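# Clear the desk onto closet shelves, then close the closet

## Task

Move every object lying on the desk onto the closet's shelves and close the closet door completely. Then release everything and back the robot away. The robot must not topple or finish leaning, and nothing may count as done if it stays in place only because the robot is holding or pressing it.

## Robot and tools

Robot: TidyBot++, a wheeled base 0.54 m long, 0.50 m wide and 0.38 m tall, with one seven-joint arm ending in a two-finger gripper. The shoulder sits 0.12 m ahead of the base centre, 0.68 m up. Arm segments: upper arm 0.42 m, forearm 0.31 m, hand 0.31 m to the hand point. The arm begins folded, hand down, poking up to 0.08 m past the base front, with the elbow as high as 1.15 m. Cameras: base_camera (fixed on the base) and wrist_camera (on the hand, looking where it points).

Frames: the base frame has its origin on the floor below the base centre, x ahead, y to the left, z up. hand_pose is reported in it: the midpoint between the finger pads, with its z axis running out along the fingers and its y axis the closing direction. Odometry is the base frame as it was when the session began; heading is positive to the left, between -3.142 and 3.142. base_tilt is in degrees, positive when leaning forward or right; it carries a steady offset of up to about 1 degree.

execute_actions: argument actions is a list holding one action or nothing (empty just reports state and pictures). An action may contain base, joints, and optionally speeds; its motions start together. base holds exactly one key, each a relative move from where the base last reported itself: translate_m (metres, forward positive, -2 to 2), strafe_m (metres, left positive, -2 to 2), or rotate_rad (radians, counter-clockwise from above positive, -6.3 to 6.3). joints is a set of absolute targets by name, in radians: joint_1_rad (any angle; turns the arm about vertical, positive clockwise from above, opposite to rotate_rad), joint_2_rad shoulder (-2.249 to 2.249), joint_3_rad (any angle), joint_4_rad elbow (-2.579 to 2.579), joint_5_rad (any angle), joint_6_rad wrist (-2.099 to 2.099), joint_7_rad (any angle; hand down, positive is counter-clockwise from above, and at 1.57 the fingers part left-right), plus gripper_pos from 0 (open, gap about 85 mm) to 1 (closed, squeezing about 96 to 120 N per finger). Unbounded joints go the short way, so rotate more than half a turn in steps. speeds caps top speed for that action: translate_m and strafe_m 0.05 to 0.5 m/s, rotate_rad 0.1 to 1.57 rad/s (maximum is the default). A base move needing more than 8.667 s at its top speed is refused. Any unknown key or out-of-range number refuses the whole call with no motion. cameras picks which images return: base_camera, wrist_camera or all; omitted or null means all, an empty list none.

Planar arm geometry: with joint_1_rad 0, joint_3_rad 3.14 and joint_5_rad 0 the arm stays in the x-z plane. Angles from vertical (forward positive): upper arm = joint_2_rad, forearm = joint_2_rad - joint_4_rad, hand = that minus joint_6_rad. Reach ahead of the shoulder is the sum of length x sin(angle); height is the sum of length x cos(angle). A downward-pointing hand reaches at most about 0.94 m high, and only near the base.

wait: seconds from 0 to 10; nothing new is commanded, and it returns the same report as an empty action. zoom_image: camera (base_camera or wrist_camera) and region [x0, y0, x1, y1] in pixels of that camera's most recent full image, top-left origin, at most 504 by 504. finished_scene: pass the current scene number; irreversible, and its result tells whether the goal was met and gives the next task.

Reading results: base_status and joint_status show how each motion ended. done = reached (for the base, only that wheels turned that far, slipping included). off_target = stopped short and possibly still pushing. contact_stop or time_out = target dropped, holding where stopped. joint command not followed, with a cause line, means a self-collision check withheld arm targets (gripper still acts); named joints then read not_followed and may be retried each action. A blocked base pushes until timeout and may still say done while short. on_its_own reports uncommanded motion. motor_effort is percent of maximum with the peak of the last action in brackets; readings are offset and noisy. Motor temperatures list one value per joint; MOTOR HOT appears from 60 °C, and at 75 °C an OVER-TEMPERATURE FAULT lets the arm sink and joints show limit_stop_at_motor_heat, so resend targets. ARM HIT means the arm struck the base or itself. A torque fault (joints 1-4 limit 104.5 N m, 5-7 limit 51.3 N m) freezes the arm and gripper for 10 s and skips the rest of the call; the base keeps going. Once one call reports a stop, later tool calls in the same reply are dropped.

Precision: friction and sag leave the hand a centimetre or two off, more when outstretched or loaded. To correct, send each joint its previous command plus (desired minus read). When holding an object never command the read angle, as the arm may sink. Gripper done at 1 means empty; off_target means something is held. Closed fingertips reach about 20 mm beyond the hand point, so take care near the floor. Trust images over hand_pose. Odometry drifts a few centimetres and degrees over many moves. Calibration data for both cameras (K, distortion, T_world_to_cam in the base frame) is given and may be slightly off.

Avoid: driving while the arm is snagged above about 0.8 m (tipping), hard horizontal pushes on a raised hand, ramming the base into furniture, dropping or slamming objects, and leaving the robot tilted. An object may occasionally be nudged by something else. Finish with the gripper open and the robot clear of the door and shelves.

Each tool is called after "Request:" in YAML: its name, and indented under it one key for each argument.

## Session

Request:
execute_actions:
  actions: []

Scene clock: 0.00 s.
Motor temperatures (°C, as the motors report them): [23 26 19 21 23 33 32]
base_odometry: x=+0.000 y=+0.000 heading=+0.000 (m, m, rad; odometry frame)
base_tilt: forward=-0.2 right=+0.3 (deg)
base_status: not commanded
joint_positions: joint_1_rad=-0.035 joint_2_rad=-0.387 joint_3_rad=+3.144 joint_4_rad=-2.564 joint_5_rad=+0.033 joint_6_rad=-0.812 joint_7_rad=+1.565 gripper_pos=+0.000
joint_status: not commanded
motor_effort: joint_1_rad=-1 joint_2_rad=-1 joint_3_rad=+0 joint_4_rad=+12 joint_5_rad=+0 joint_6_rad=+1 joint_7_rad=+0 (%)
hand_pose: x=+0.2658 y=-0.0012 z=+0.5847 quat_wxyz=(+0.011, +0.997, +0.024, +0.076) (m; base frame)
pictures: base_camera, wrist_camera
camera_calibration (this result's frames):
wrist_camera: T_world_to_cam=[[0.0212713, -0.9997, -0.0121136, 0.000113841], [-0.990103, -0.0193829, -0.138995, 0.396435], [0.138718, 0.0149503, -0.990219, 0.675933], [0, 0, 0, 1]] pos_world=[0.298745, -0.00230753, 0.724425]
Images, in order (width x height): base_camera 644x364, wrist_camera 644x476.

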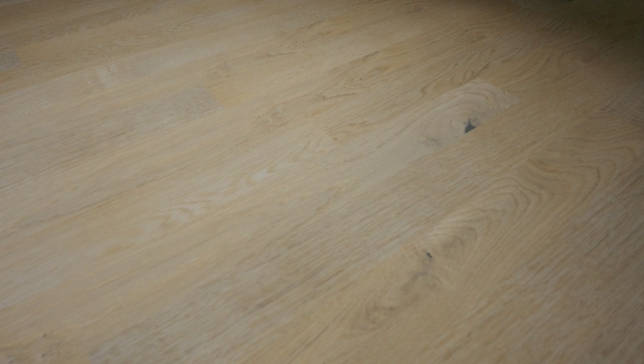

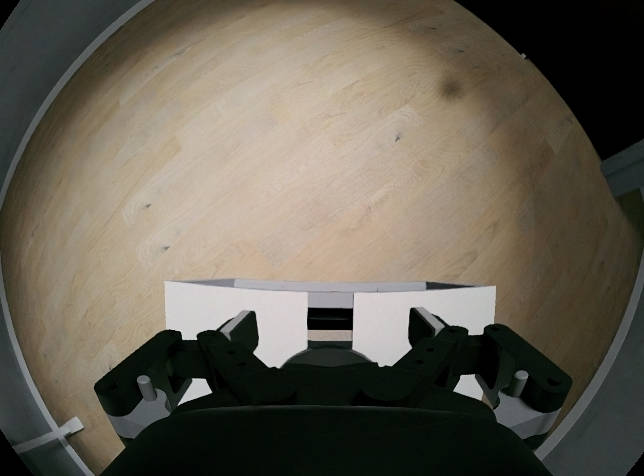

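Request:
execute_actions:
  actions:
    - {"base":{"rotate_rad":-0.85},"joints":{"joint_2_rad":-0.35,"joint_4_rad":-2.1,"joint_6_rad":0.28,"joint_1_rad":-0.07,"gripper_pos":1}}
  cameras: ["wrist_camera"]

Request:
execute_actions:
  actions:
    - {"base":{"translate_m":0.7}}

Scene clock: 8.43 s.
Motor temperatures (°C, as the motors report them): [23 26 19 21 23 33 32]
base_odometry: x=+0.000 y=+0.000 heading=-0.850 (m, m, rad; odometry frame)
base_tilt: forward=-0.2 right=+0.3 (deg)
base_status: done
joint_positions: joint_1_rad=-0.046 joint_2_rad=-0.364 joint_3_rad=+3.144 joint_4_rad=-2.111 joint_5_rad=+0.033 joint_6_rad=+0.247 joint_7_rad=+1.565 gripper_pos=+0.999
joint_status: all done
motor_effort: joint_1_rad=-1(0) joint_2_rad=-8(9) joint_3_rad=+0(2) joint_4_rad=+19(19) joint_5_rad=+0(0) joint_6_rad=+9(10) joint_7_rad=-1(1) (%)
hand_pose: x=+0.5886 y=+0.0240 z=+1.0418 quat_wxyz=(-0.009, +0.681, +0.027, +0.732) (m; base frame)
pictures: wrist_camera
camera_calibration (this result's frames):
wrist_camera: T_world_to_cam=[[0.0852555, -0.996356, -0.00233657, -0.023949], [0.0571338, 0.00723001, -0.99834, 1.05826], [0.99472, 0.0849805, 0.057542, -0.513689], [0, 0, 0, 1]] pos_world=[0.452557, 0.0121406, 1.086]
Images, in order (width x height): wrist_camera 644x476.

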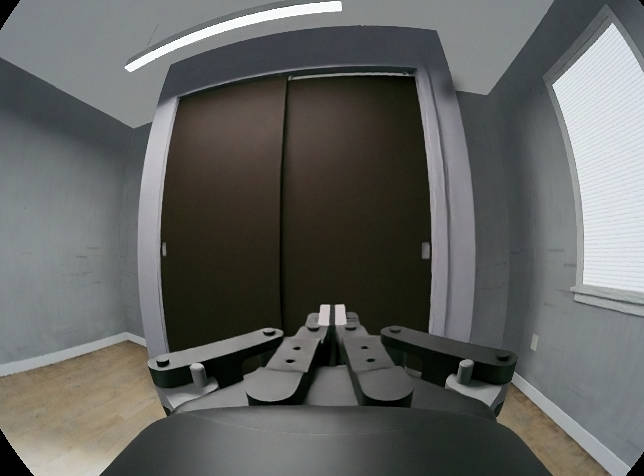

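Scene clock: 11.20 s.
Motor temperatures (°C, as the motors report them): [23 26 19 21 23 33 32]
base_odometry: x=+0.462 y=-0.526 heading=-0.850 (m, m, rad; odometry frame)
base_tilt: forward=-0.1 right=+0.3 (deg)
base_status: done
joint_positions: joint_1_rad=-0.047 joint_2_rad=-0.353 joint_3_rad=+3.144 joint_4_rad=-2.111 joint_5_rad=+0.033 joint_6_rad=+0.247 joint_7_rad=+1.565 gripper_pos=+0.999
joint_status: not commanded
motor_effort: joint_1_rad=-1(1) joint_2_rad=-9(10) joint_3_rad=+0(1) joint_4_rad=+19(19) joint_5_rad=-1(0) joint_6_rad=+9(10) joint_7_rad=+0(1) (%)
hand_pose: x=+0.5925 y=+0.0244 z=+1.0368 quat_wxyz=(-0.009, +0.685, +0.027, +0.728) (m; base frame)
pictures: base_camera, wrist_camera
camera_calibration (this result's frames):
wrist_camera: T_world_to_cam=[[0.0856847, -0.996318, -0.0027526, -0.0237191], [0.0465745, 0.00676518, -0.998892, 1.05989], [0.995233, 0.0854616, 0.0469827, -0.506611], [0, 0, 0, 1]] pos_world=[0.456865, 0.0124937, 1.08245]
Images, in order (width x height): base_camera 644x364, wrist_camera 644x476.

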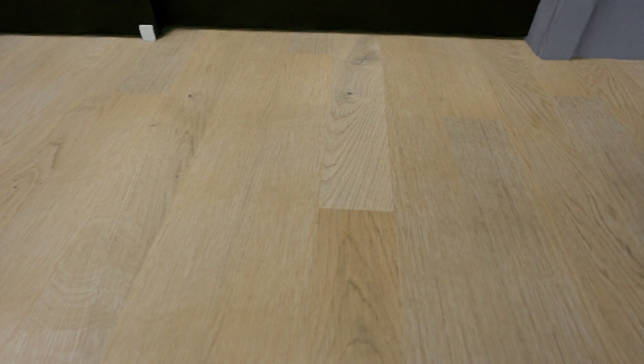

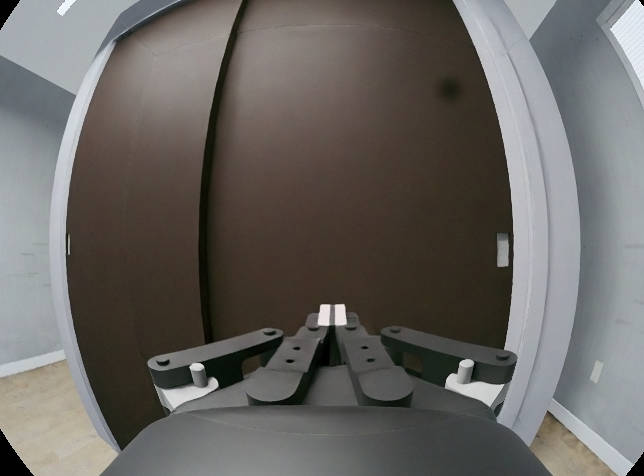

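Request:
execute_actions:
  actions:
    - {"base":{"rotate_rad":-0.06},"joints":{"joint_1_rad":0.04,"joint_6_rad":0.32}}
  cameras: []

Request:
execute_actions:
  actions:
    - {"base":{"strafe_m":1.03}}

Scene clock: 16.27 s.
Motor temperatures (°C, as the motors report them): [23 26 19 21 23 33 32]
base_odometry: x=+0.462 y=-0.526 heading=-0.910 (m, m, rad; odometry frame)
base_tilt: forward=-0.2 right=+0.3 (deg)
base_status: done
joint_positions: joint_1_rad=+0.024 joint_2_rad=-0.353 joint_3_rad=+3.144 joint_4_rad=-2.111 joint_5_rad=+0.033 joint_6_rad=+0.277 joint_7_rad=+1.565 gripper_pos=+0.999
joint_status: all done
motor_effort: joint_1_rad=-1(1) joint_2_rad=-8(9) joint_3_rad=+0(1) joint_4_rad=+19(19) joint_5_rad=+0(1) joint_6_rad=+9(9) joint_7_rad=-1(1) (%)
hand_pose: x=+0.5923 y=-0.0087 z=+1.0460 quat_wxyz=(+0.016, +0.675, +0.003, +0.738) (m; base frame)
pictures: none
No camera images: the call's "cameras" was empty. Leave "cameras" out to get every camera's image.

Scene clock: 19.70 s.
Motor temperatures (°C, as the motors report them): [23 26 19 21 23 33 32]
base_odometry: x=+1.275 y=+0.105 heading=-0.910 (m, m, rad; odometry frame)
base_tilt: forward=-0.2 right=+0.3 (deg)
base_status: done
joint_positions: joint_1_rad=+0.024 joint_2_rad=-0.353 joint_3_rad=+3.144 joint_4_rad=-2.111 joint_5_rad=+0.033 joint_6_rad=+0.278 joint_7_rad=+1.565 gripper_pos=+0.999
joint_status: not commanded
motor_effort: joint_1_rad=-1(2) joint_2_rad=-8(10) joint_3_rad=+0(2) joint_4_rad=+18(20) joint_5_rad=+0(1) joint_6_rad=+9(10) joint_7_rad=-1(1) (%)
hand_pose: x=+0.5923 y=-0.0086 z=+1.0463 quat_wxyz=(+0.016, +0.674, +0.003, +0.738) (m; base frame)
pictures: base_camera, wrist_camera
camera_calibration (this result's frames):
wrist_camera: T_world_to_cam=[[0.0163227, -0.999866, -0.00149097, -0.0168698], [0.0777257, 0.00275552, -0.996971, 1.04919], [0.996841, 0.0161573, 0.0777603, -0.537814], [0, 0, 0, 1]] pos_world=[0.454841, -0.0110689, 1.08781]
Images, in order (width x height): base_camera 644x364, wrist_camera 644x476.

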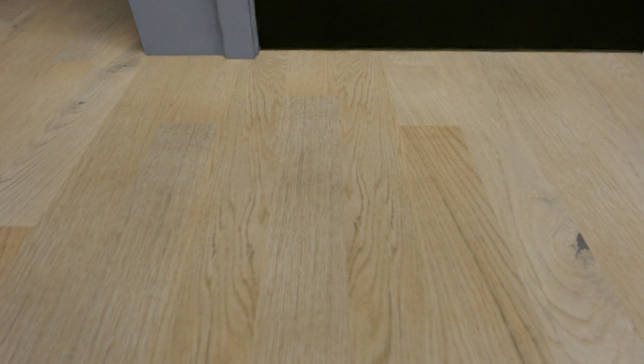

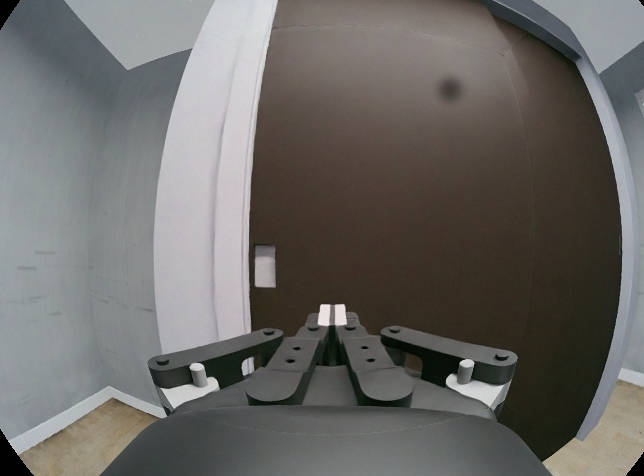

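Request:
execute_actions:
  actions:
    - {"base":{"strafe_m":0.118},"joints":{"joint_6_rad":0.35}}
  cameras: []

Request:
execute_actions:
  actions:
    - {"base":{"translate_m":0.25}}

Scene clock: 23.90 s.
Motor temperatures (°C, as the motors report them): [23 26 19 21 23 33 32]
base_odometry: x=+1.369 y=+0.178 heading=-0.910 (m, m, rad; odometry frame)
base_tilt: forward=-0.1 right=+0.3 (deg)
base_status: done
joint_positions: joint_1_rad=+0.024 joint_2_rad=-0.353 joint_3_rad=+3.141 joint_4_rad=-2.111 joint_5_rad=+0.033 joint_6_rad=+0.310 joint_7_rad=+1.565 gripper_pos=+0.999
joint_status: all done
motor_effort: joint_1_rad=-1(0) joint_2_rad=-9(10) joint_3_rad=+0(2) joint_4_rad=+19(20) joint_5_rad=+0(1) joint_6_rad=+9(10) joint_7_rad=-1(0) (%)
hand_pose: x=+0.5913 y=-0.0066 z=+1.0560 quat_wxyz=(+0.015, +0.663, +0.005, +0.749) (m; base frame)
pictures: none
No camera images: the call's "cameras" was empty. Leave "cameras" out to get every camera's image.

Scene clock: 25.70 s.
Motor temperatures (°C, as the motors report them): [23 26 19 21 23 33 32]
base_odometry: x=+1.522 y=-0.020 heading=-0.910 (m, m, rad; odometry frame)
base_tilt: forward=-0.1 right=+0.3 (deg)
base_status: done
joint_positions: joint_1_rad=+0.024 joint_2_rad=-0.346 joint_3_rad=+3.141 joint_4_rad=-2.111 joint_5_rad=+0.033 joint_6_rad=+0.311 joint_7_rad=+1.565 gripper_pos=+0.999
joint_status: not commanded
motor_effort: joint_1_rad=-1(1) joint_2_rad=-9(12) joint_3_rad=+0(1) joint_4_rad=+19(20) joint_5_rad=-1(0) joint_6_rad=+9(10) joint_7_rad=-1(1) (%)
hand_pose: x=+0.5939 y=-0.0067 z=+1.0530 quat_wxyz=(+0.015, +0.665, +0.005, +0.747) (m; base frame)
pictures: base_camera, wrist_camera
camera_calibration (this result's frames):
wrist_camera: T_world_to_cam=[[0.0201229, -0.999797, 0.000406049, -0.0191936], [0.102784, 0.00166476, -0.994702, 1.03838], [0.9945, 0.020058, 0.102797, -0.564966], [0, 0, 0, 1]] pos_world=[0.455516, -0.00958625, 1.09096]
Images, in order (width x height): base_camera 644x364, wrist_camera 644x476.

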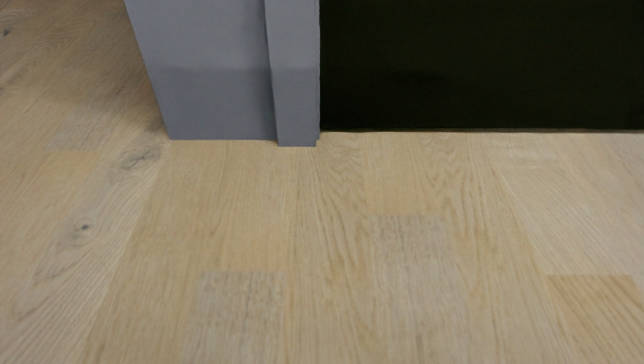

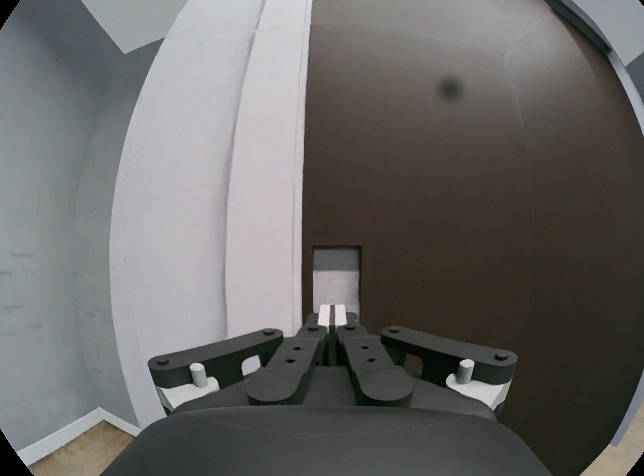

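Request:
execute_actions:
  actions:
    - {"base":{"translate_m":0.068},"speeds":{"translate_m":0.1},"joints":{"joint_1_rad":0.06}}

Request:
execute_actions:
  actions:
    - {"base":{"strafe_m":-0.5},"speeds":{"strafe_m":0.18},"joints":{"joint_2_rad":-0.33}}

Scene clock: 29.80 s.
Motor temperatures (°C, as the motors report them): [23 26 19 21 23 33 32]
base_odometry: x=+1.564 y=-0.073 heading=-0.910 (m, m, rad; odometry frame)
base_tilt: forward=-0.1 right=+0.3 (deg)
base_status: done
joint_positions: joint_1_rad=+0.041 joint_2_rad=-0.348 joint_3_rad=+3.141 joint_4_rad=-2.111 joint_5_rad=+0.033 joint_6_rad=+0.311 joint_7_rad=+1.565 gripper_pos=+0.999
joint_status: all done
motor_effort: joint_1_rad=-1(3) joint_2_rad=-8(11) joint_3_rad=+0(1) joint_4_rad=+19(20) joint_5_rad=-1(1) joint_6_rad=+9(9) joint_7_rad=+0(1) (%)
hand_pose: x=+0.5930 y=-0.0145 z=+1.0540 quat_wxyz=(+0.021, +0.664, -0.001, +0.747) (m; base frame)
pictures: base_camera, wrist_camera
camera_calibration (this result's frames):
wrist_camera: T_world_to_cam=[[0.0034985, -0.999994, 0.000502903, -0.017282], [0.104966, -0.000132901, -0.994476, 1.03796], [0.99447, 0.00353197, 0.104965, -0.566453], [0, 0, 0, 1]] pos_world=[0.45443, -0.0151433, 1.09169]
Images, in order (width x height): base_camera 644x364, wrist_camera 644x476.

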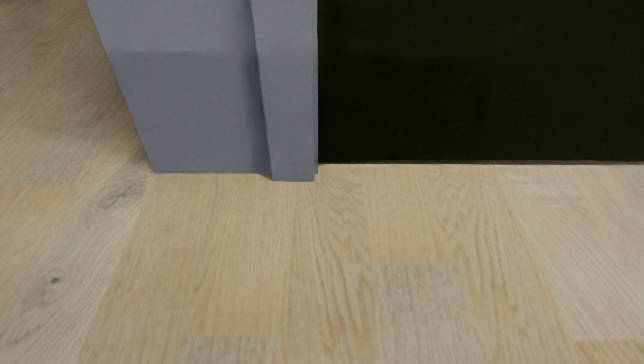

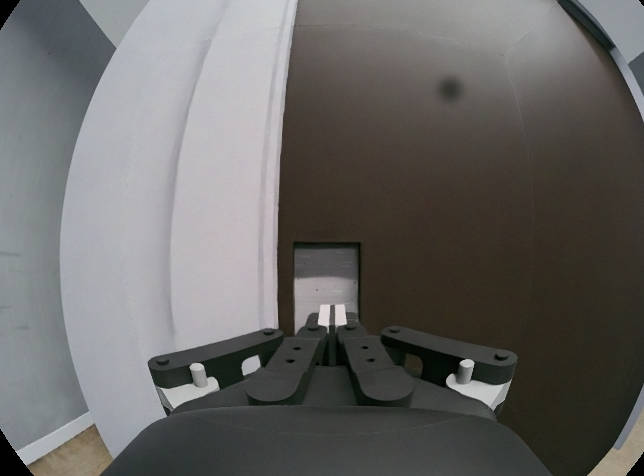

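Scene clock: 33.30 s.
Motor temperatures (°C, as the motors report them): [23 26 19 21 23 33 32]
base_odometry: x=+1.170 y=-0.381 heading=-0.910 (m, m, rad; odometry frame)
base_tilt: forward=-0.1 right=+0.3 (deg)
base_status: done
joint_positions: joint_1_rad=+0.041 joint_2_rad=-0.340 joint_3_rad=+3.142 joint_4_rad=-2.111 joint_5_rad=+0.033 joint_6_rad=+0.311 joint_7_rad=+1.565 gripper_pos=+0.999
joint_status: all done
motor_effort: joint_1_rad=-1(1) joint_2_rad=-8(9) joint_3_rad=+0(3) joint_4_rad=+18(20) joint_5_rad=+0(1) joint_6_rad=+9(9) joint_7_rad=+0(1) (%)
hand_pose: x=+0.5959 y=-0.0154 z=+1.0503 quat_wxyz=(+0.022, +0.667, -0.001, +0.745) (m; base frame)
pictures: base_camera, wrist_camera
camera_calibration (this result's frames):
wrist_camera: T_world_to_cam=[[0.00225995, -0.999997, -0.000190275, -0.0166677], [0.0972437, 0.000409141, -0.995261, 1.03936], [0.995258, 0.00223074, 0.0972443, -0.561388], [0, 0, 0, 1]] pos_world=[0.457693, -0.0158406, 1.08902]
Images, in order (width x height): base_camera 644x364, wrist_camera 644x476.

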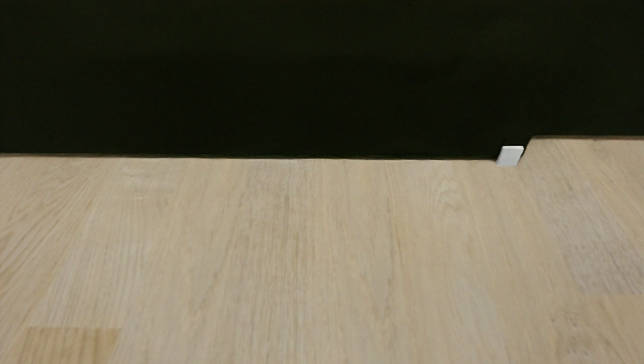

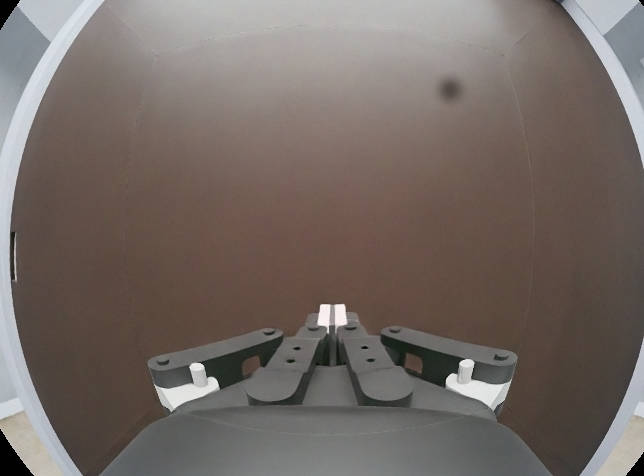

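Missed; go back deeper.

Request:
execute_actions:
  actions:
    - {"base":{"strafe_m":0.5},"joints":{"joint_2_rad":-0.36}}
  cameras: []

Request:
execute_actions:
  actions:
    - {"base":{"translate_m":0.022},"joints":{"joint_2_rad":-0.34}}
  cameras: ["wrist_camera"]

Scene clock: 38.80 s.
Motor temperatures (°C, as the motors report them): [23 26 19 21 23 33 32]
base_odometry: x=+1.564 y=-0.073 heading=-0.909 (m, m, rad; odometry frame)
base_tilt: forward=-0.2 right=+0.3 (deg)
base_status: done
joint_positions: joint_1_rad=+0.042 joint_2_rad=-0.353 joint_3_rad=+3.141 joint_4_rad=-2.111 joint_5_rad=+0.033 joint_6_rad=+0.311 joint_7_rad=+1.565 gripper_pos=+0.999
joint_status: all done
motor_effort: joint_1_rad=-1(0) joint_2_rad=-9(13) joint_3_rad=+0(3) joint_4_rad=+18(19) joint_5_rad=+0(1) joint_6_rad=+9(10) joint_7_rad=-1(0) (%)
hand_pose: x=+0.5912 y=-0.0150 z=+1.0563 quat_wxyz=(+0.022, +0.662, -0.001, +0.749) (m; base frame)
pictures: none
No camera images: the call's "cameras" was empty. Leave "cameras" out to get every camera's image.

Scene clock: 40.10 s.
Motor temperatures (°C, as the motors report them): [23 26 19 21 23 33 32]
base_odometry: x=+1.577 y=-0.090 heading=-0.909 (m, m, rad; odometry frame)
base_tilt: forward=-0.1 right=+0.3 (deg)
base_status: done
joint_positions: joint_1_rad=+0.043 joint_2_rad=-0.363 joint_3_rad=+3.141 joint_4_rad=-2.110 joint_5_rad=+0.033 joint_6_rad=+0.316 joint_7_rad=+1.565 gripper_pos=+0.999
joint_status: all done
motor_effort: joint_1_rad=-1(3) joint_2_rad=-3(9) joint_3_rad=+0(2) joint_4_rad=+18(25) joint_5_rad=+0(0) joint_6_rad=+8(11) joint_7_rad=-1(1) (%)
hand_pose: x=+0.5871 y=-0.0151 z=+1.0634 quat_wxyz=(+0.022, +0.656, -0.001, +0.754) (m; base frame)
pictures: wrist_camera
camera_calibration (this result's frames):
wrist_camera: T_world_to_cam=[[0.00179098, -0.999998, 0.00129361, -0.0177354], [0.126389, -0.00105688, -0.99198, 1.0327], [0.991979, 0.00194011, 0.126386, -0.582934], [0, 0, 0, 1]] pos_world=[0.447769, -0.015513, 1.09811]
Images, in order (width x height): wrist_camera 644x476.

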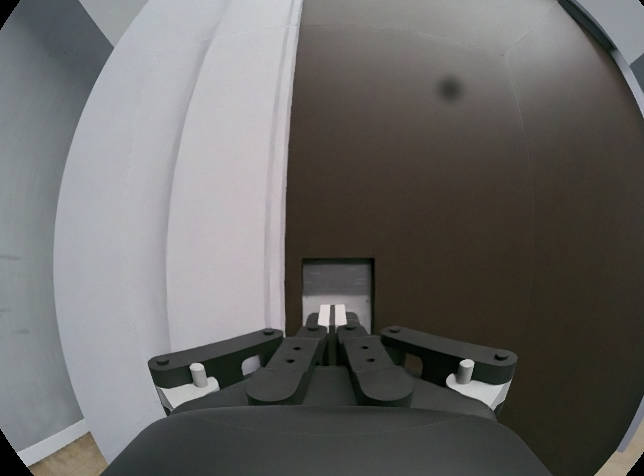

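Request:
execute_actions:
  actions:
    - {"base":{"strafe_m":-0.56},"speeds":{"strafe_m":0.18}}
  cameras: ["wrist_camera"]

Request:
execute_actions:
  actions:
    - {"base":{"translate_m":-0.15}}
  cameras: []

Request:
execute_actions:
  actions:
    - {"base":{"strafe_m":0.29},"joints":{"joint_1_rad":0.0,"joint_6_rad":-0.2,"gripper_pos":0}}

Scene clock: 48.17 s.
Motor temperatures (°C, as the motors report them): [23 26 19 21 23 33 32]
base_odometry: x=+1.136 y=-0.435 heading=-0.909 (m, m, rad; odometry frame)
base_tilt: forward=-0.1 right=+0.3 (deg)
base_status: done
joint_positions: joint_1_rad=+0.046 joint_2_rad=-0.356 joint_3_rad=+3.144 joint_4_rad=-2.109 joint_5_rad=+0.033 joint_6_rad=+0.318 joint_7_rad=+1.565 gripper_pos=+0.999
joint_status: not commanded
motor_effort: joint_1_rad=-1(9) joint_2_rad=-9(9) joint_3_rad=+0(12) joint_4_rad=+19(20) joint_5_rad=+0(4) joint_6_rad=+9(10) joint_7_rad=-1(0) (%)
hand_pose: x=+0.5897 y=-0.0189 z=+1.0608 quat_wxyz=(+0.024, +0.658, -0.004, +0.753) (m; base frame)
pictures: wrist_camera
camera_calibration (this result's frames):
wrist_camera: T_world_to_cam=[[-0.00494004, -0.999988, 0.0000986839, -0.0162162], [0.121169, -0.000696546, -0.992632, 1.03354], [0.99262, -0.00489168, 0.121171, -0.580192], [0, 0, 0, 1]] pos_world=[0.450597, -0.0183342, 1.09623]
Images, in order (width x height): wrist_camera 644x476.

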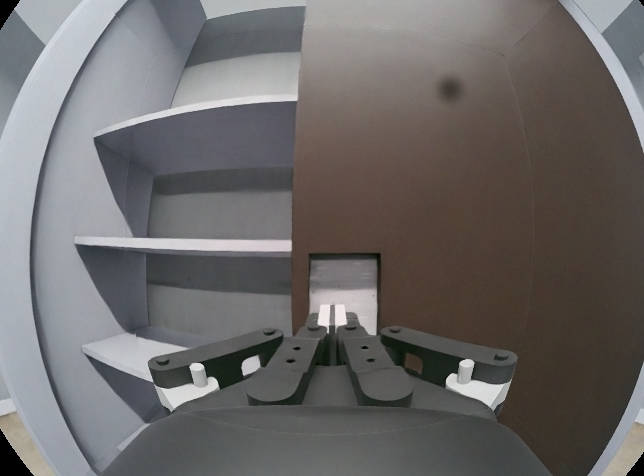

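Scene clock: 49.63 s.
Motor temperatures (°C, as the motors report them): [23 26 19 21 23 33 32]
base_odometry: x=+1.044 y=-0.317 heading=-0.909 (m, m, rad; odometry frame)
base_tilt: forward=-0.2 right=+0.3 (deg)
base_status: done
joint_positions: joint_1_rad=+0.046 joint_2_rad=-0.348 joint_3_rad=+3.144 joint_4_rad=-2.109 joint_5_rad=+0.033 joint_6_rad=+0.318 joint_7_rad=+1.565 gripper_pos=+0.999
joint_status: not commanded
motor_effort: joint_1_rad=-1(1) joint_2_rad=-9(11) joint_3_rad=+0(0) joint_4_rad=+19(19) joint_5_rad=+0(0) joint_6_rad=+9(10) joint_7_rad=+0(1) (%)
hand_pose: x=+0.5927 y=-0.0190 z=+1.0571 quat_wxyz=(+0.024, +0.661, -0.004, +0.750) (m; base frame)
pictures: none
No camera images: the call's "cameras" was empty. Leave "cameras" out to get every camera's image.

Scene clock: 51.53 s.
Motor temperatures (°C, as the motors report them): [23 26 19 21 23 33 32]
base_odometry: x=+1.272 y=-0.138 heading=-0.908 (m, m, rad; odometry frame)
base_tilt: forward=-0.2 right=+0.3 (deg)
base_status: done
joint_positions: joint_1_rad=+0.019 joint_2_rad=-0.346 joint_3_rad=+3.142 joint_4_rad=-2.106 joint_5_rad=+0.033 joint_6_rad=-0.180 joint_7_rad=+1.565 gripper_pos=+0.000
joint_status: all done
motor_effort: joint_1_rad=-1(1) joint_2_rad=-9(10) joint_3_rad=+0(2) joint_4_rad=+19(21) joint_5_rad=+0(0) joint_6_rad=+9(11) joint_7_rad=-1(1) (%)
hand_pose: x=+0.5752 y=-0.0092 z=+0.9062 quat_wxyz=(+0.015, +0.825, +0.002, +0.565) (m; base frame)
pictures: base_camera, wrist_camera
camera_calibration (this result's frames):
wrist_camera: T_world_to_cam=[[0.00522477, -0.999894, -0.0135739, -0.000101429], [-0.372914, 0.0106467, -0.927805, 1.10739], [0.927851, 0.00990946, -0.372819, -0.0619658], [0, 0, 0, 1]] pos_world=[0.470458, -0.0112774, 1.00434]
Images, in order (width x height): base_camera 644x364, wrist_camera 644x476.

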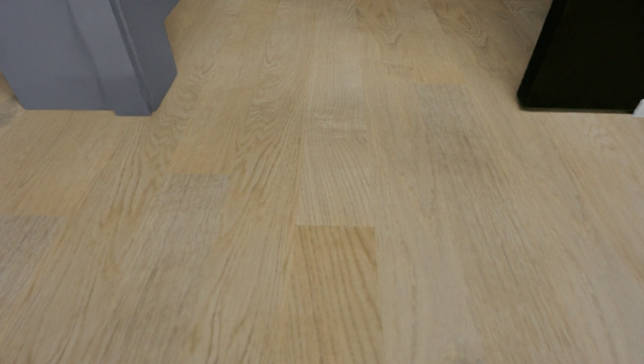

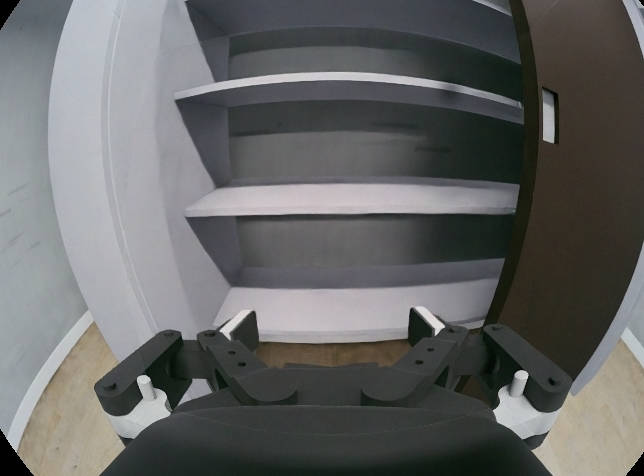

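Request:
execute_actions:
  actions:
    - {"base":{"translate_m":-1.1},"joints":{"joint_1_rad":3.13,"joint_2_rad":-0.1,"joint_4_rad":-1.5,"joint_6_rad":-0.8}}
  cameras: ["wrist_camera"]

Scene clock: 57.60 s.
Motor temperatures (°C, as the motors report them): [23 26 19 21 23 33 32]
base_odometry: x=+0.596 y=+0.729 heading=-0.908 (m, m, rad; odometry frame)
base_tilt: forward=-0.2 right=+0.3 (deg)
base_status: done
joint_positions: joint_1_rad=+3.110 joint_2_rad=-0.113 joint_3_rad=+3.143 joint_4_rad=-1.521 joint_5_rad=+0.033 joint_6_rad=-0.756 joint_7_rad=+1.565 gripper_pos=+0.000
joint_status: all done
motor_effort: joint_1_rad=-1(3) joint_2_rad=-16(18) joint_3_rad=+0(2) joint_4_rad=+18(20) joint_5_rad=+0(0) joint_6_rad=+8(10) joint_7_rad=-1(0) (%)
hand_pose: x=-0.4019 y=-0.0098 z=+0.9766 quat_wxyz=(+0.469, +0.016, -0.883, -0.007) (m; base frame)
pictures: wrist_camera
camera_calibration (this result's frames):
wrist_camera: T_world_to_cam=[[-0.0319776, 0.999356, -0.0162764, 0.012711], [0.569919, 0.00485363, -0.821687, 1.08361], [-0.821078, -0.0355518, -0.569707, 0.35982], [0, 0, 0, 1]] pos_world=[-0.321722, -0.00517003, 1.09559]
Images, in order (width x height): wrist_camera 644x476.

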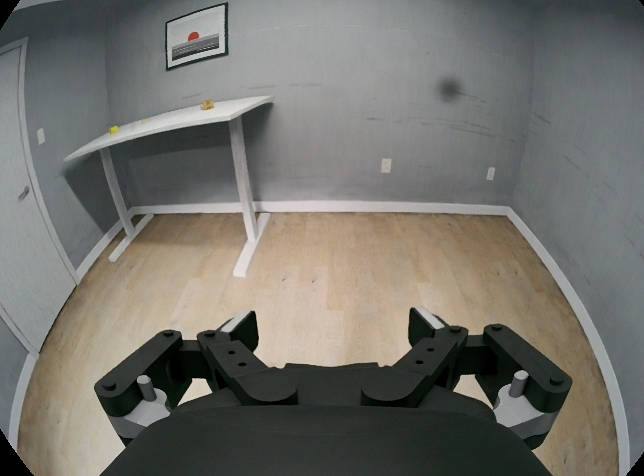

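Request:
execute_actions:
  actions:
    - {"base":{"strafe_m":-1.0},"joints":{"joint_2_rad":0,"joint_4_rad":-0.9,"joint_6_rad":-1.35}}
  cameras: ["wrist_camera"]

Request:
execute_actions:
  actions:
    - {"base":{"translate_m":-1.0}}
  cameras: ["wrist_camera"]

Scene clock: 64.10 s.
Motor temperatures (°C, as the motors report them): [23 26 19 22 23 33 32]
base_odometry: x=-0.193 y=+0.115 heading=-0.909 (m, m, rad; odometry frame)
base_tilt: forward=-0.2 right=+0.3 (deg)
base_status: done
joint_positions: joint_1_rad=+3.113 joint_2_rad=-0.016 joint_3_rad=+3.143 joint_4_rad=-0.918 joint_5_rad=+0.033 joint_6_rad=-1.307 joint_7_rad=+1.565 gripper_pos=+0.000
joint_status: all done
motor_effort: joint_1_rad=-1(1) joint_2_rad=-16(17) joint_3_rad=+0(2) joint_4_rad=+15(19) joint_5_rad=+0(0) joint_6_rad=+7(9) joint_7_rad=-1(1) (%)
hand_pose: x=-0.3711 y=-0.0046 z=+1.1119 quat_wxyz=(+0.450, +0.006, -0.893, -0.009) (m; base frame)
pictures: wrist_camera
camera_calibration (this result's frames):
wrist_camera: T_world_to_cam=[[-0.0115335, 0.999666, -0.0231148, 0.0258389], [0.606139, -0.0113956, -0.795277, 1.16118], [-0.795275, -0.0231831, -0.605805, 0.512225], [0, 0, 0, 1]] pos_world=[-0.29618, -0.000722913, 1.23437]
Images, in order (width x height): wrist_camera 644x476.

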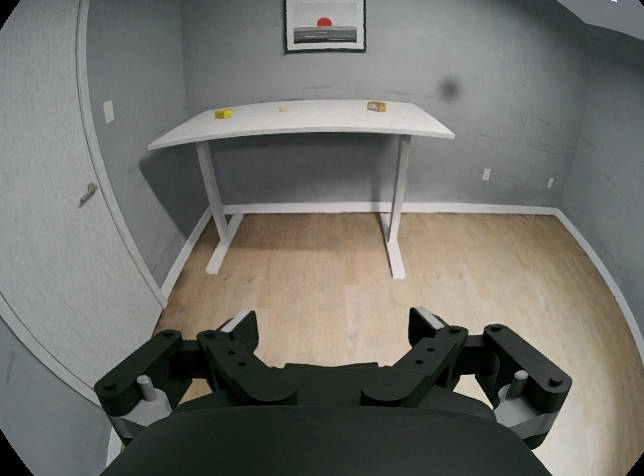

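Scene clock: 67.47 s.
Motor temperatures (°C, as the motors report them): [23 26 19 22 23 33 32]
base_odometry: x=-0.808 y=+0.904 heading=-0.909 (m, m, rad; odometry frame)
base_tilt: forward=-0.2 right=+0.3 (deg)
base_status: done
joint_positions: joint_1_rad=+3.113 joint_2_rad=+0.001 joint_3_rad=+3.143 joint_4_rad=-0.916 joint_5_rad=+0.033 joint_6_rad=-1.311 joint_7_rad=+1.565 gripper_pos=+0.000
joint_status: not commanded
motor_effort: joint_1_rad=-1(1) joint_2_rad=-17(19) joint_3_rad=-1(0) joint_4_rad=+15(15) joint_5_rad=-1(1) joint_6_rad=+7(8) joint_7_rad=-1(1) (%)
hand_pose: x=-0.3775 y=-0.0047 z=+1.1035 quat_wxyz=(+0.441, +0.006, -0.897, -0.009) (m; base frame)
pictures: wrist_camera
camera_calibration (this result's frames):
wrist_camera: T_world_to_cam=[[-0.0109543, 0.999679, -0.022863, 0.0256628], [0.620999, -0.0111194, -0.783732, 1.15127], [-0.783735, -0.0227832, -0.620678, 0.522799], [0, 0, 0, 1]] pos_world=[-0.304923, -0.00094204, 1.22737]
Images, in order (width x height): wrist_camera 644x476.

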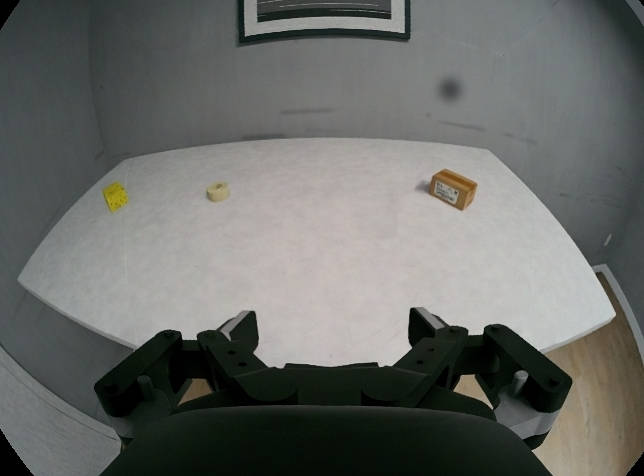

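Request:
execute_actions:
  actions:
    - {"base":{"strafe_m":-0.29},"joints":{"joint_2_rad":0.08,"joint_4_rad":-1.32,"joint_6_rad":-0.65}}
  cameras: []

Request:
execute_actions:
  actions:
    - {"base":{"translate_m":-0.27}}
  cameras: ["wrist_camera"]

Scene clock: 80.00 s.
Motor temperatures (°C, as the motors report them): [23 26 19 22 23 33 32]
base_odometry: x=-1.037 y=+0.725 heading=-0.909 (m, m, rad; odometry frame)
base_tilt: forward=-0.2 right=+0.3 (deg)
base_status: done
joint_positions: joint_1_rad=+3.114 joint_2_rad=+0.079 joint_3_rad=+3.140 joint_4_rad=-1.307 joint_5_rad=+0.033 joint_6_rad=-0.692 joint_7_rad=+1.565 gripper_pos=+0.000
joint_status: all done
motor_effort: joint_1_rad=-1(2) joint_2_rad=-24(26) joint_3_rad=+0(3) joint_4_rad=+18(19) joint_5_rad=-1(1) joint_6_rad=+8(8) joint_7_rad=-1(0) (%)
hand_pose: x=-0.4954 y=-0.0122 z=+1.0081 quat_wxyz=(+0.507, +0.015, -0.862, -0.007) (m; base frame)
pictures: none
No camera images: the call's "cameras" was empty. Leave "cameras" out to get every camera's image.

Scene clock: 81.83 s.
Motor temperatures (°C, as the motors report them): [23 26 19 22 23 33 32]
base_odometry: x=-1.203 y=+0.938 heading=-0.909 (m, m, rad; odometry frame)
base_tilt: forward=-0.2 right=+0.3 (deg)
base_status: done
joint_positions: joint_1_rad=+3.114 joint_2_rad=+0.086 joint_3_rad=+3.140 joint_4_rad=-1.307 joint_5_rad=+0.033 joint_6_rad=-0.689 joint_7_rad=+1.565 gripper_pos=+0.000
joint_status: not commanded
motor_effort: joint_1_rad=-1(2) joint_2_rad=-23(27) joint_3_rad=+0(1) joint_4_rad=+18(19) joint_5_rad=+0(0) joint_6_rad=+8(9) joint_7_rad=-1(1) (%)
hand_pose: x=-0.4979 y=-0.0123 z=+1.0044 quat_wxyz=(+0.505, +0.016, -0.863, -0.007) (m; base frame)
pictures: wrist_camera
camera_calibration (this result's frames):
wrist_camera: T_world_to_cam=[[-0.0338873, 0.999305, -0.0155229, 0.0108318], [0.50045, 0.00352233, -0.865758, 1.17081], [-0.865102, -0.0371066, -0.500222, 0.205048], [0, 0, 0, 1]] pos_world=[-0.40818, -0.00733964, 1.11638]
Images, in order (width x height): wrist_camera 644x476.

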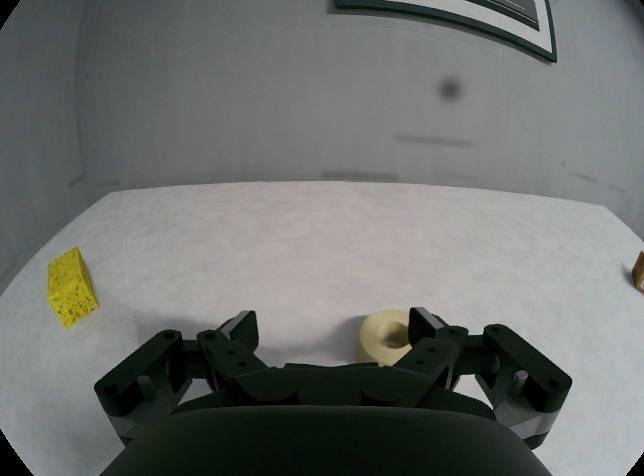

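Request:
execute_actions:
  actions:
    - {"joints":{"joint_1_rad":3.205}}
  cameras: []

Request:
execute_actions:
  actions:
    - {"joints":{"joint_2_rad":0.165}}
  cameras: ["wrist_camera"]

Scene clock: 86.17 s.
Motor temperatures (°C, as the motors report them): [23 26 19 22 23 33 32]
base_odometry: x=-1.203 y=+0.938 heading=-0.909 (m, m, rad; odometry frame)
base_tilt: forward=-0.2 right=+0.3 (deg)
base_status: not commanded
joint_positions: joint_1_rad=+3.190 joint_2_rad=+0.086 joint_3_rad=+3.144 joint_4_rad=-1.307 joint_5_rad=+0.033 joint_6_rad=-0.689 joint_7_rad=+1.565 gripper_pos=+0.000
joint_status: all done
motor_effort: joint_1_rad=-1(3) joint_2_rad=-23(23) joint_3_rad=+0(2) joint_4_rad=+18(18) joint_5_rad=-1(0) joint_6_rad=+8(8) joint_7_rad=-1(0) (%)
hand_pose: x=-0.4970 y=+0.0366 z=+1.0044 quat_wxyz=(+0.505, -0.019, -0.863, -0.027) (m; base frame)
pictures: none
No camera images: the call's "cameras" was empty. Leave "cameras" out to get every camera's image.

Scene clock: 87.17 s.
Motor temperatures (°C, as the motors report them): [23 26 19 22 23 33 32]
base_odometry: x=-1.203 y=+0.938 heading=-0.909 (m, m, rad; odometry frame)
base_tilt: forward=-0.2 right=+0.3 (deg)
base_status: not commanded
joint_positions: joint_1_rad=+3.190 joint_2_rad=+0.164 joint_3_rad=+3.144 joint_4_rad=-1.308 joint_5_rad=+0.033 joint_6_rad=-0.687 joint_7_rad=+1.565 gripper_pos=+0.000
joint_status: all done
motor_effort: joint_1_rad=-1(1) joint_2_rad=-26(28) joint_3_rad=+0(0) joint_4_rad=+18(19) joint_5_rad=+0(0) joint_6_rad=+8(8) joint_7_rad=+0(1) (%)
hand_pose: x=-0.5204 y=+0.0377 z=+0.9551 quat_wxyz=(+0.471, -0.019, -0.882, -0.026) (m; base frame)
pictures: wrist_camera
camera_calibration (this result's frames):
wrist_camera: T_world_to_cam=[[0.0466696, 0.998793, -0.0153431, 0.00108096], [0.564417, -0.0390396, -0.824566, 1.1348], [-0.82417, 0.0298222, -0.565557, 0.243943], [0, 0, 0, 1]] pos_world=[-0.439499, 0.0359475, 1.0737]
Images, in order (width x height): wrist_camera 644x476.

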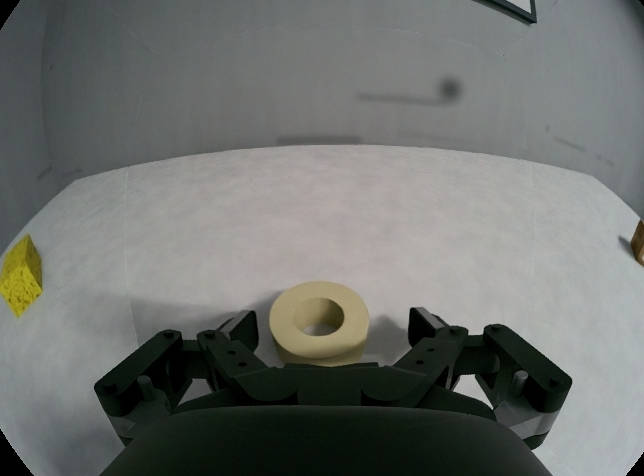

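Request:
execute_actions:
  actions:
    - {"joints":{"gripper_pos":1}}
  cameras: []

Request:
execute_actions:
  actions:
    - {"joints":{"joint_2_rad":0.0},"base":{"translate_m":0.8}}
  cameras: ["wrist_camera"]

Request:
execute_actions:
  actions:
    - {"joints":{"joint_1_rad":-0.15,"joint_2_rad":0.18,"joint_4_rad":-1.49,"joint_6_rad":-0.38},"base":{"strafe_m":1.29}}
  cameras: ["wrist_camera"]

Scene clock: 95.10 s.
Motor temperatures (°C, as the motors report them): [23 26 19 22 23 33 32]
base_odometry: x=-1.203 y=+0.938 heading=-0.909 (m, m, rad; odometry frame)
base_tilt: forward=-0.2 right=+0.3 (deg)
base_status: not commanded
joint_positions: joint_1_rad=+3.190 joint_2_rad=+0.159 joint_3_rad=+3.144 joint_4_rad=-1.308 joint_5_rad=+0.033 joint_6_rad=-0.680 joint_7_rad=+1.565 gripper_pos=+0.484
joint_status: gripper_pos off_target (ended at +0.484, target +1.000)
motor_effort: joint_1_rad=-1(0) joint_2_rad=-24(26) joint_3_rad=+0(1) joint_4_rad=+17(18) joint_5_rad=+0(0) joint_6_rad=+7(8) joint_7_rad=+0(0) (%)
hand_pose: x=-0.5201 y=+0.0377 z=+0.9605 quat_wxyz=(+0.477, -0.018, -0.879, -0.026) (m; base frame)
pictures: none
No camera images: the call's "cameras" was empty. Leave "cameras" out to get every camera's image.

Scene clock: 98.20 s.
Motor temperatures (°C, as the motors report them): [23 26 19 22 23 33 32]
base_odometry: x=-0.711 y=+0.308 heading=-0.908 (m, m, rad; odometry frame)
base_tilt: forward=-0.2 right=+0.3 (deg)
base_status: done
joint_positions: joint_1_rad=+3.191 joint_2_rad=+0.000 joint_3_rad=+3.144 joint_4_rad=-1.314 joint_5_rad=+0.033 joint_6_rad=-0.679 joint_7_rad=+1.565 gripper_pos=+0.484
joint_status: all done
motor_effort: joint_1_rad=-1(3) joint_2_rad=-19(32) joint_3_rad=+0(3) joint_4_rad=+18(20) joint_5_rad=+0(0) joint_6_rad=+9(9) joint_7_rad=-1(0) (%)
hand_pose: x=-0.4678 y=+0.0356 z=+1.0549 quat_wxyz=(+0.543, -0.019, -0.839, -0.028) (m; base frame)
pictures: wrist_camera
camera_calibration (this result's frames):
wrist_camera: T_world_to_cam=[[0.0446848, 0.998892, -0.0147779, 0.000776824], [0.420452, -0.0322233, -0.906742, 1.20634], [-0.906214, 0.0343042, -0.421426, 0.15325], [0, 0, 0, 1]] pos_world=[-0.368364, 0.0328391, 1.15843]
Images, in order (width x height): wrist_camera 644x476.

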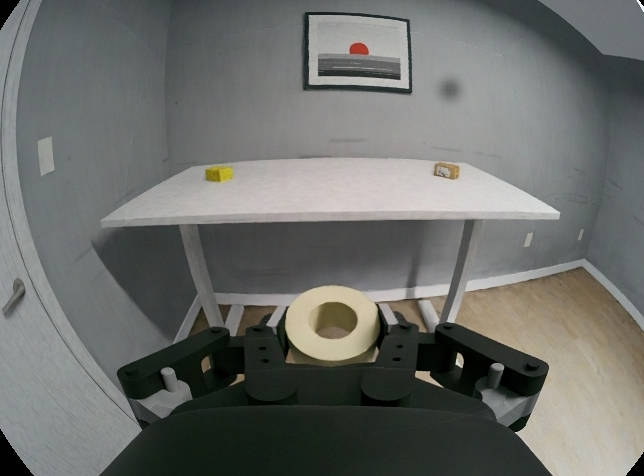

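Scene clock: 102.30 s.
Motor temperatures (°C, as the motors report them): [23 26 19 22 23 33 32]
base_odometry: x=+0.307 y=+1.101 heading=-0.908 (m, m, rad; odometry frame)
base_tilt: forward=-0.1 right=+0.3 (deg)
base_status: done
joint_positions: joint_1_rad=+6.112 joint_2_rad=+0.167 joint_3_rad=+3.141 joint_4_rad=-1.469 joint_5_rad=+0.033 joint_6_rad=-0.426 joint_7_rad=+1.565 gripper_pos=+0.484
joint_status: all done
motor_effort: joint_1_rad=-1(2) joint_2_rad=-27(28) joint_3_rad=+0(3) joint_4_rad=+18(19) joint_5_rad=+0(1) joint_6_rad=+8(9) joint_7_rad=-1(1) (%)
hand_pose: x=+0.7680 y=+0.1099 z=+0.9293 quat_wxyz=(+0.032, -0.854, -0.081, -0.513) (m; base frame)
pictures: wrist_camera
camera_calibration (this result's frames):
wrist_camera: T_world_to_cam=[[0.185599, -0.982514, -0.0148376, -0.0209363], [-0.476965, -0.0768774, -0.875554, 1.24038], [0.859103, 0.169579, -0.482893, -0.095854], [0, 0, 0, 1]] pos_world=[0.677854, 0.0910422, 1.03943]
Images, in order (width x height): wrist_camera 644x476.

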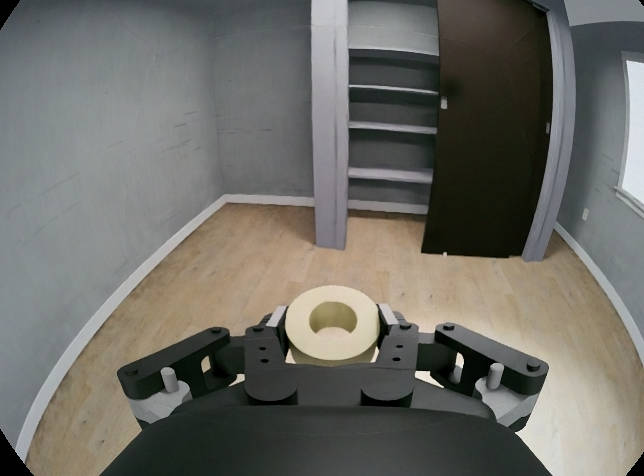

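Request:
execute_actions:
  actions:
    - {"joints":{"joint_1_rad":-0.1,"joint_2_rad":0.21},"base":{"translate_m":1.7}}

Scene clock: 108.60 s.
Motor temperatures (°C, as the motors report them): [23 26 19 22 23 33 32]
base_odometry: x=+1.354 y=-0.238 heading=-0.908 (m, m, rad; odometry frame)
base_tilt: forward=-0.1 right=+0.3 (deg)
base_status: done
joint_positions: joint_1_rad=+6.165 joint_2_rad=+0.208 joint_3_rad=+3.144 joint_4_rad=-1.474 joint_5_rad=+0.033 joint_6_rad=-0.421 joint_7_rad=+1.565 gripper_pos=+0.484
joint_status: all done
motor_effort: joint_1_rad=-1(1) joint_2_rad=-28(30) joint_3_rad=+0(1) joint_4_rad=+19(19) joint_5_rad=+0(0) joint_6_rad=+8(9) joint_7_rad=-1(1) (%)
hand_pose: x=+0.7825 y=+0.0744 z=+0.9007 quat_wxyz=(+0.017, -0.866, -0.058, -0.496) (m; base frame)
pictures: base_camera, wrist_camera
camera_calibration (this result's frames):
wrist_camera: T_world_to_cam=[[0.129507, -0.991467, -0.0148447, -0.0143336], [-0.515523, -0.0545349, -0.855139, 1.22973], [0.847033, 0.118399, -0.518187, -0.0710372], [0, 0, 0, 1]] pos_world=[0.695981, 0.0612626, 1.01457]
Images, in order (width x height): base_camera 644x364, wrist_camera 644x476.

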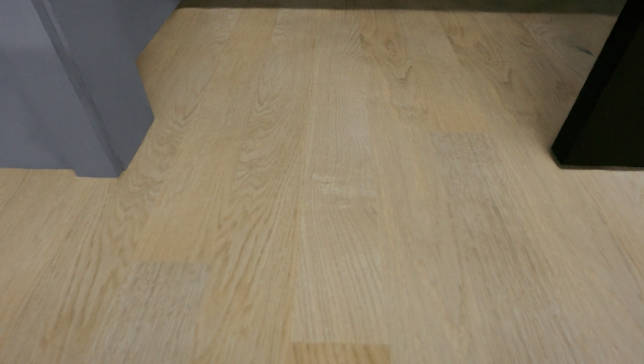

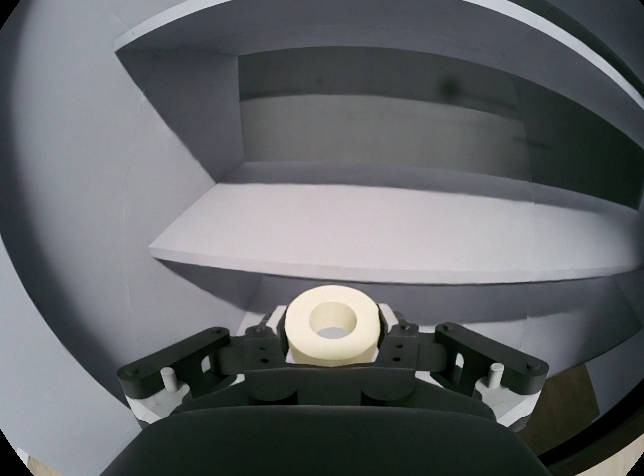

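Request:
execute_actions:
  actions:
    - {"joints":{"joint_1_rad":-0.22},"base":{"translate_m":0.25}}
  cameras: []

Request:
execute_actions:
  actions:
    - {"joints":{"joint_2_rad":0.285}}
  cameras: ["wrist_camera"]

Scene clock: 112.57 s.
Motor temperatures (°C, as the motors report them): [23 26 19 22 23 33 32]
base_odometry: x=+1.508 y=-0.435 heading=-0.907 (m, m, rad; odometry frame)
base_tilt: forward=-0.1 right=+0.3 (deg)
base_status: done
joint_positions: joint_1_rad=+6.073 joint_2_rad=+0.215 joint_3_rad=+3.142 joint_4_rad=-1.475 joint_5_rad=+0.033 joint_6_rad=-0.420 joint_7_rad=+1.565 gripper_pos=+0.484
joint_status: all done
motor_effort: joint_1_rad=-1(1) joint_2_rad=-28(31) joint_3_rad=+0(2) joint_4_rad=+19(19) joint_5_rad=-1(0) joint_6_rad=+8(9) joint_7_rad=+0(1) (%)
hand_pose: x=+0.7739 y=+0.1369 z=+0.8958 quat_wxyz=(+0.040, -0.864, -0.099, -0.492) (m; base frame)
pictures: none
No camera images: the call's "cameras" was empty. Leave "cameras" out to get every camera's image.

Scene clock: 113.50 s.
Motor temperatures (°C, as the motors report them): [23 26 19 22 23 33 32]
base_odometry: x=+1.508 y=-0.435 heading=-0.907 (m, m, rad; odometry frame)
base_tilt: forward=-0.1 right=+0.3 (deg)
base_status: not commanded
joint_positions: joint_1_rad=+6.073 joint_2_rad=+0.283 joint_3_rad=+3.142 joint_4_rad=-1.477 joint_5_rad=+0.033 joint_6_rad=-0.416 joint_7_rad=+1.565 gripper_pos=+0.484
joint_status: all done
motor_effort: joint_1_rad=-1(1) joint_2_rad=-31(32) joint_3_rad=-1(1) joint_4_rad=+19(20) joint_5_rad=-1(1) joint_6_rad=+8(8) joint_7_rad=+0(1) (%)
hand_pose: x=+0.7867 y=+0.1397 z=+0.8498 quat_wxyz=(+0.037, -0.880, -0.101, -0.463) (m; base frame)
pictures: wrist_camera
camera_calibration (this result's frames):
wrist_camera: T_world_to_cam=[[0.221532, -0.975017, -0.0162806, -0.0243905], [-0.56786, -0.115414, -0.814993, 1.20742], [0.792754, 0.189792, -0.579241, -0.0240896], [0, 0, 0, 1]] pos_world=[0.710149, 0.120144, 0.969692]
Images, in order (width x height): wrist_camera 644x476.

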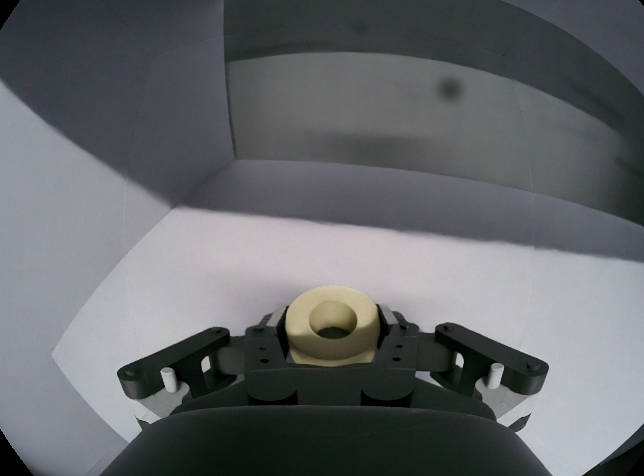

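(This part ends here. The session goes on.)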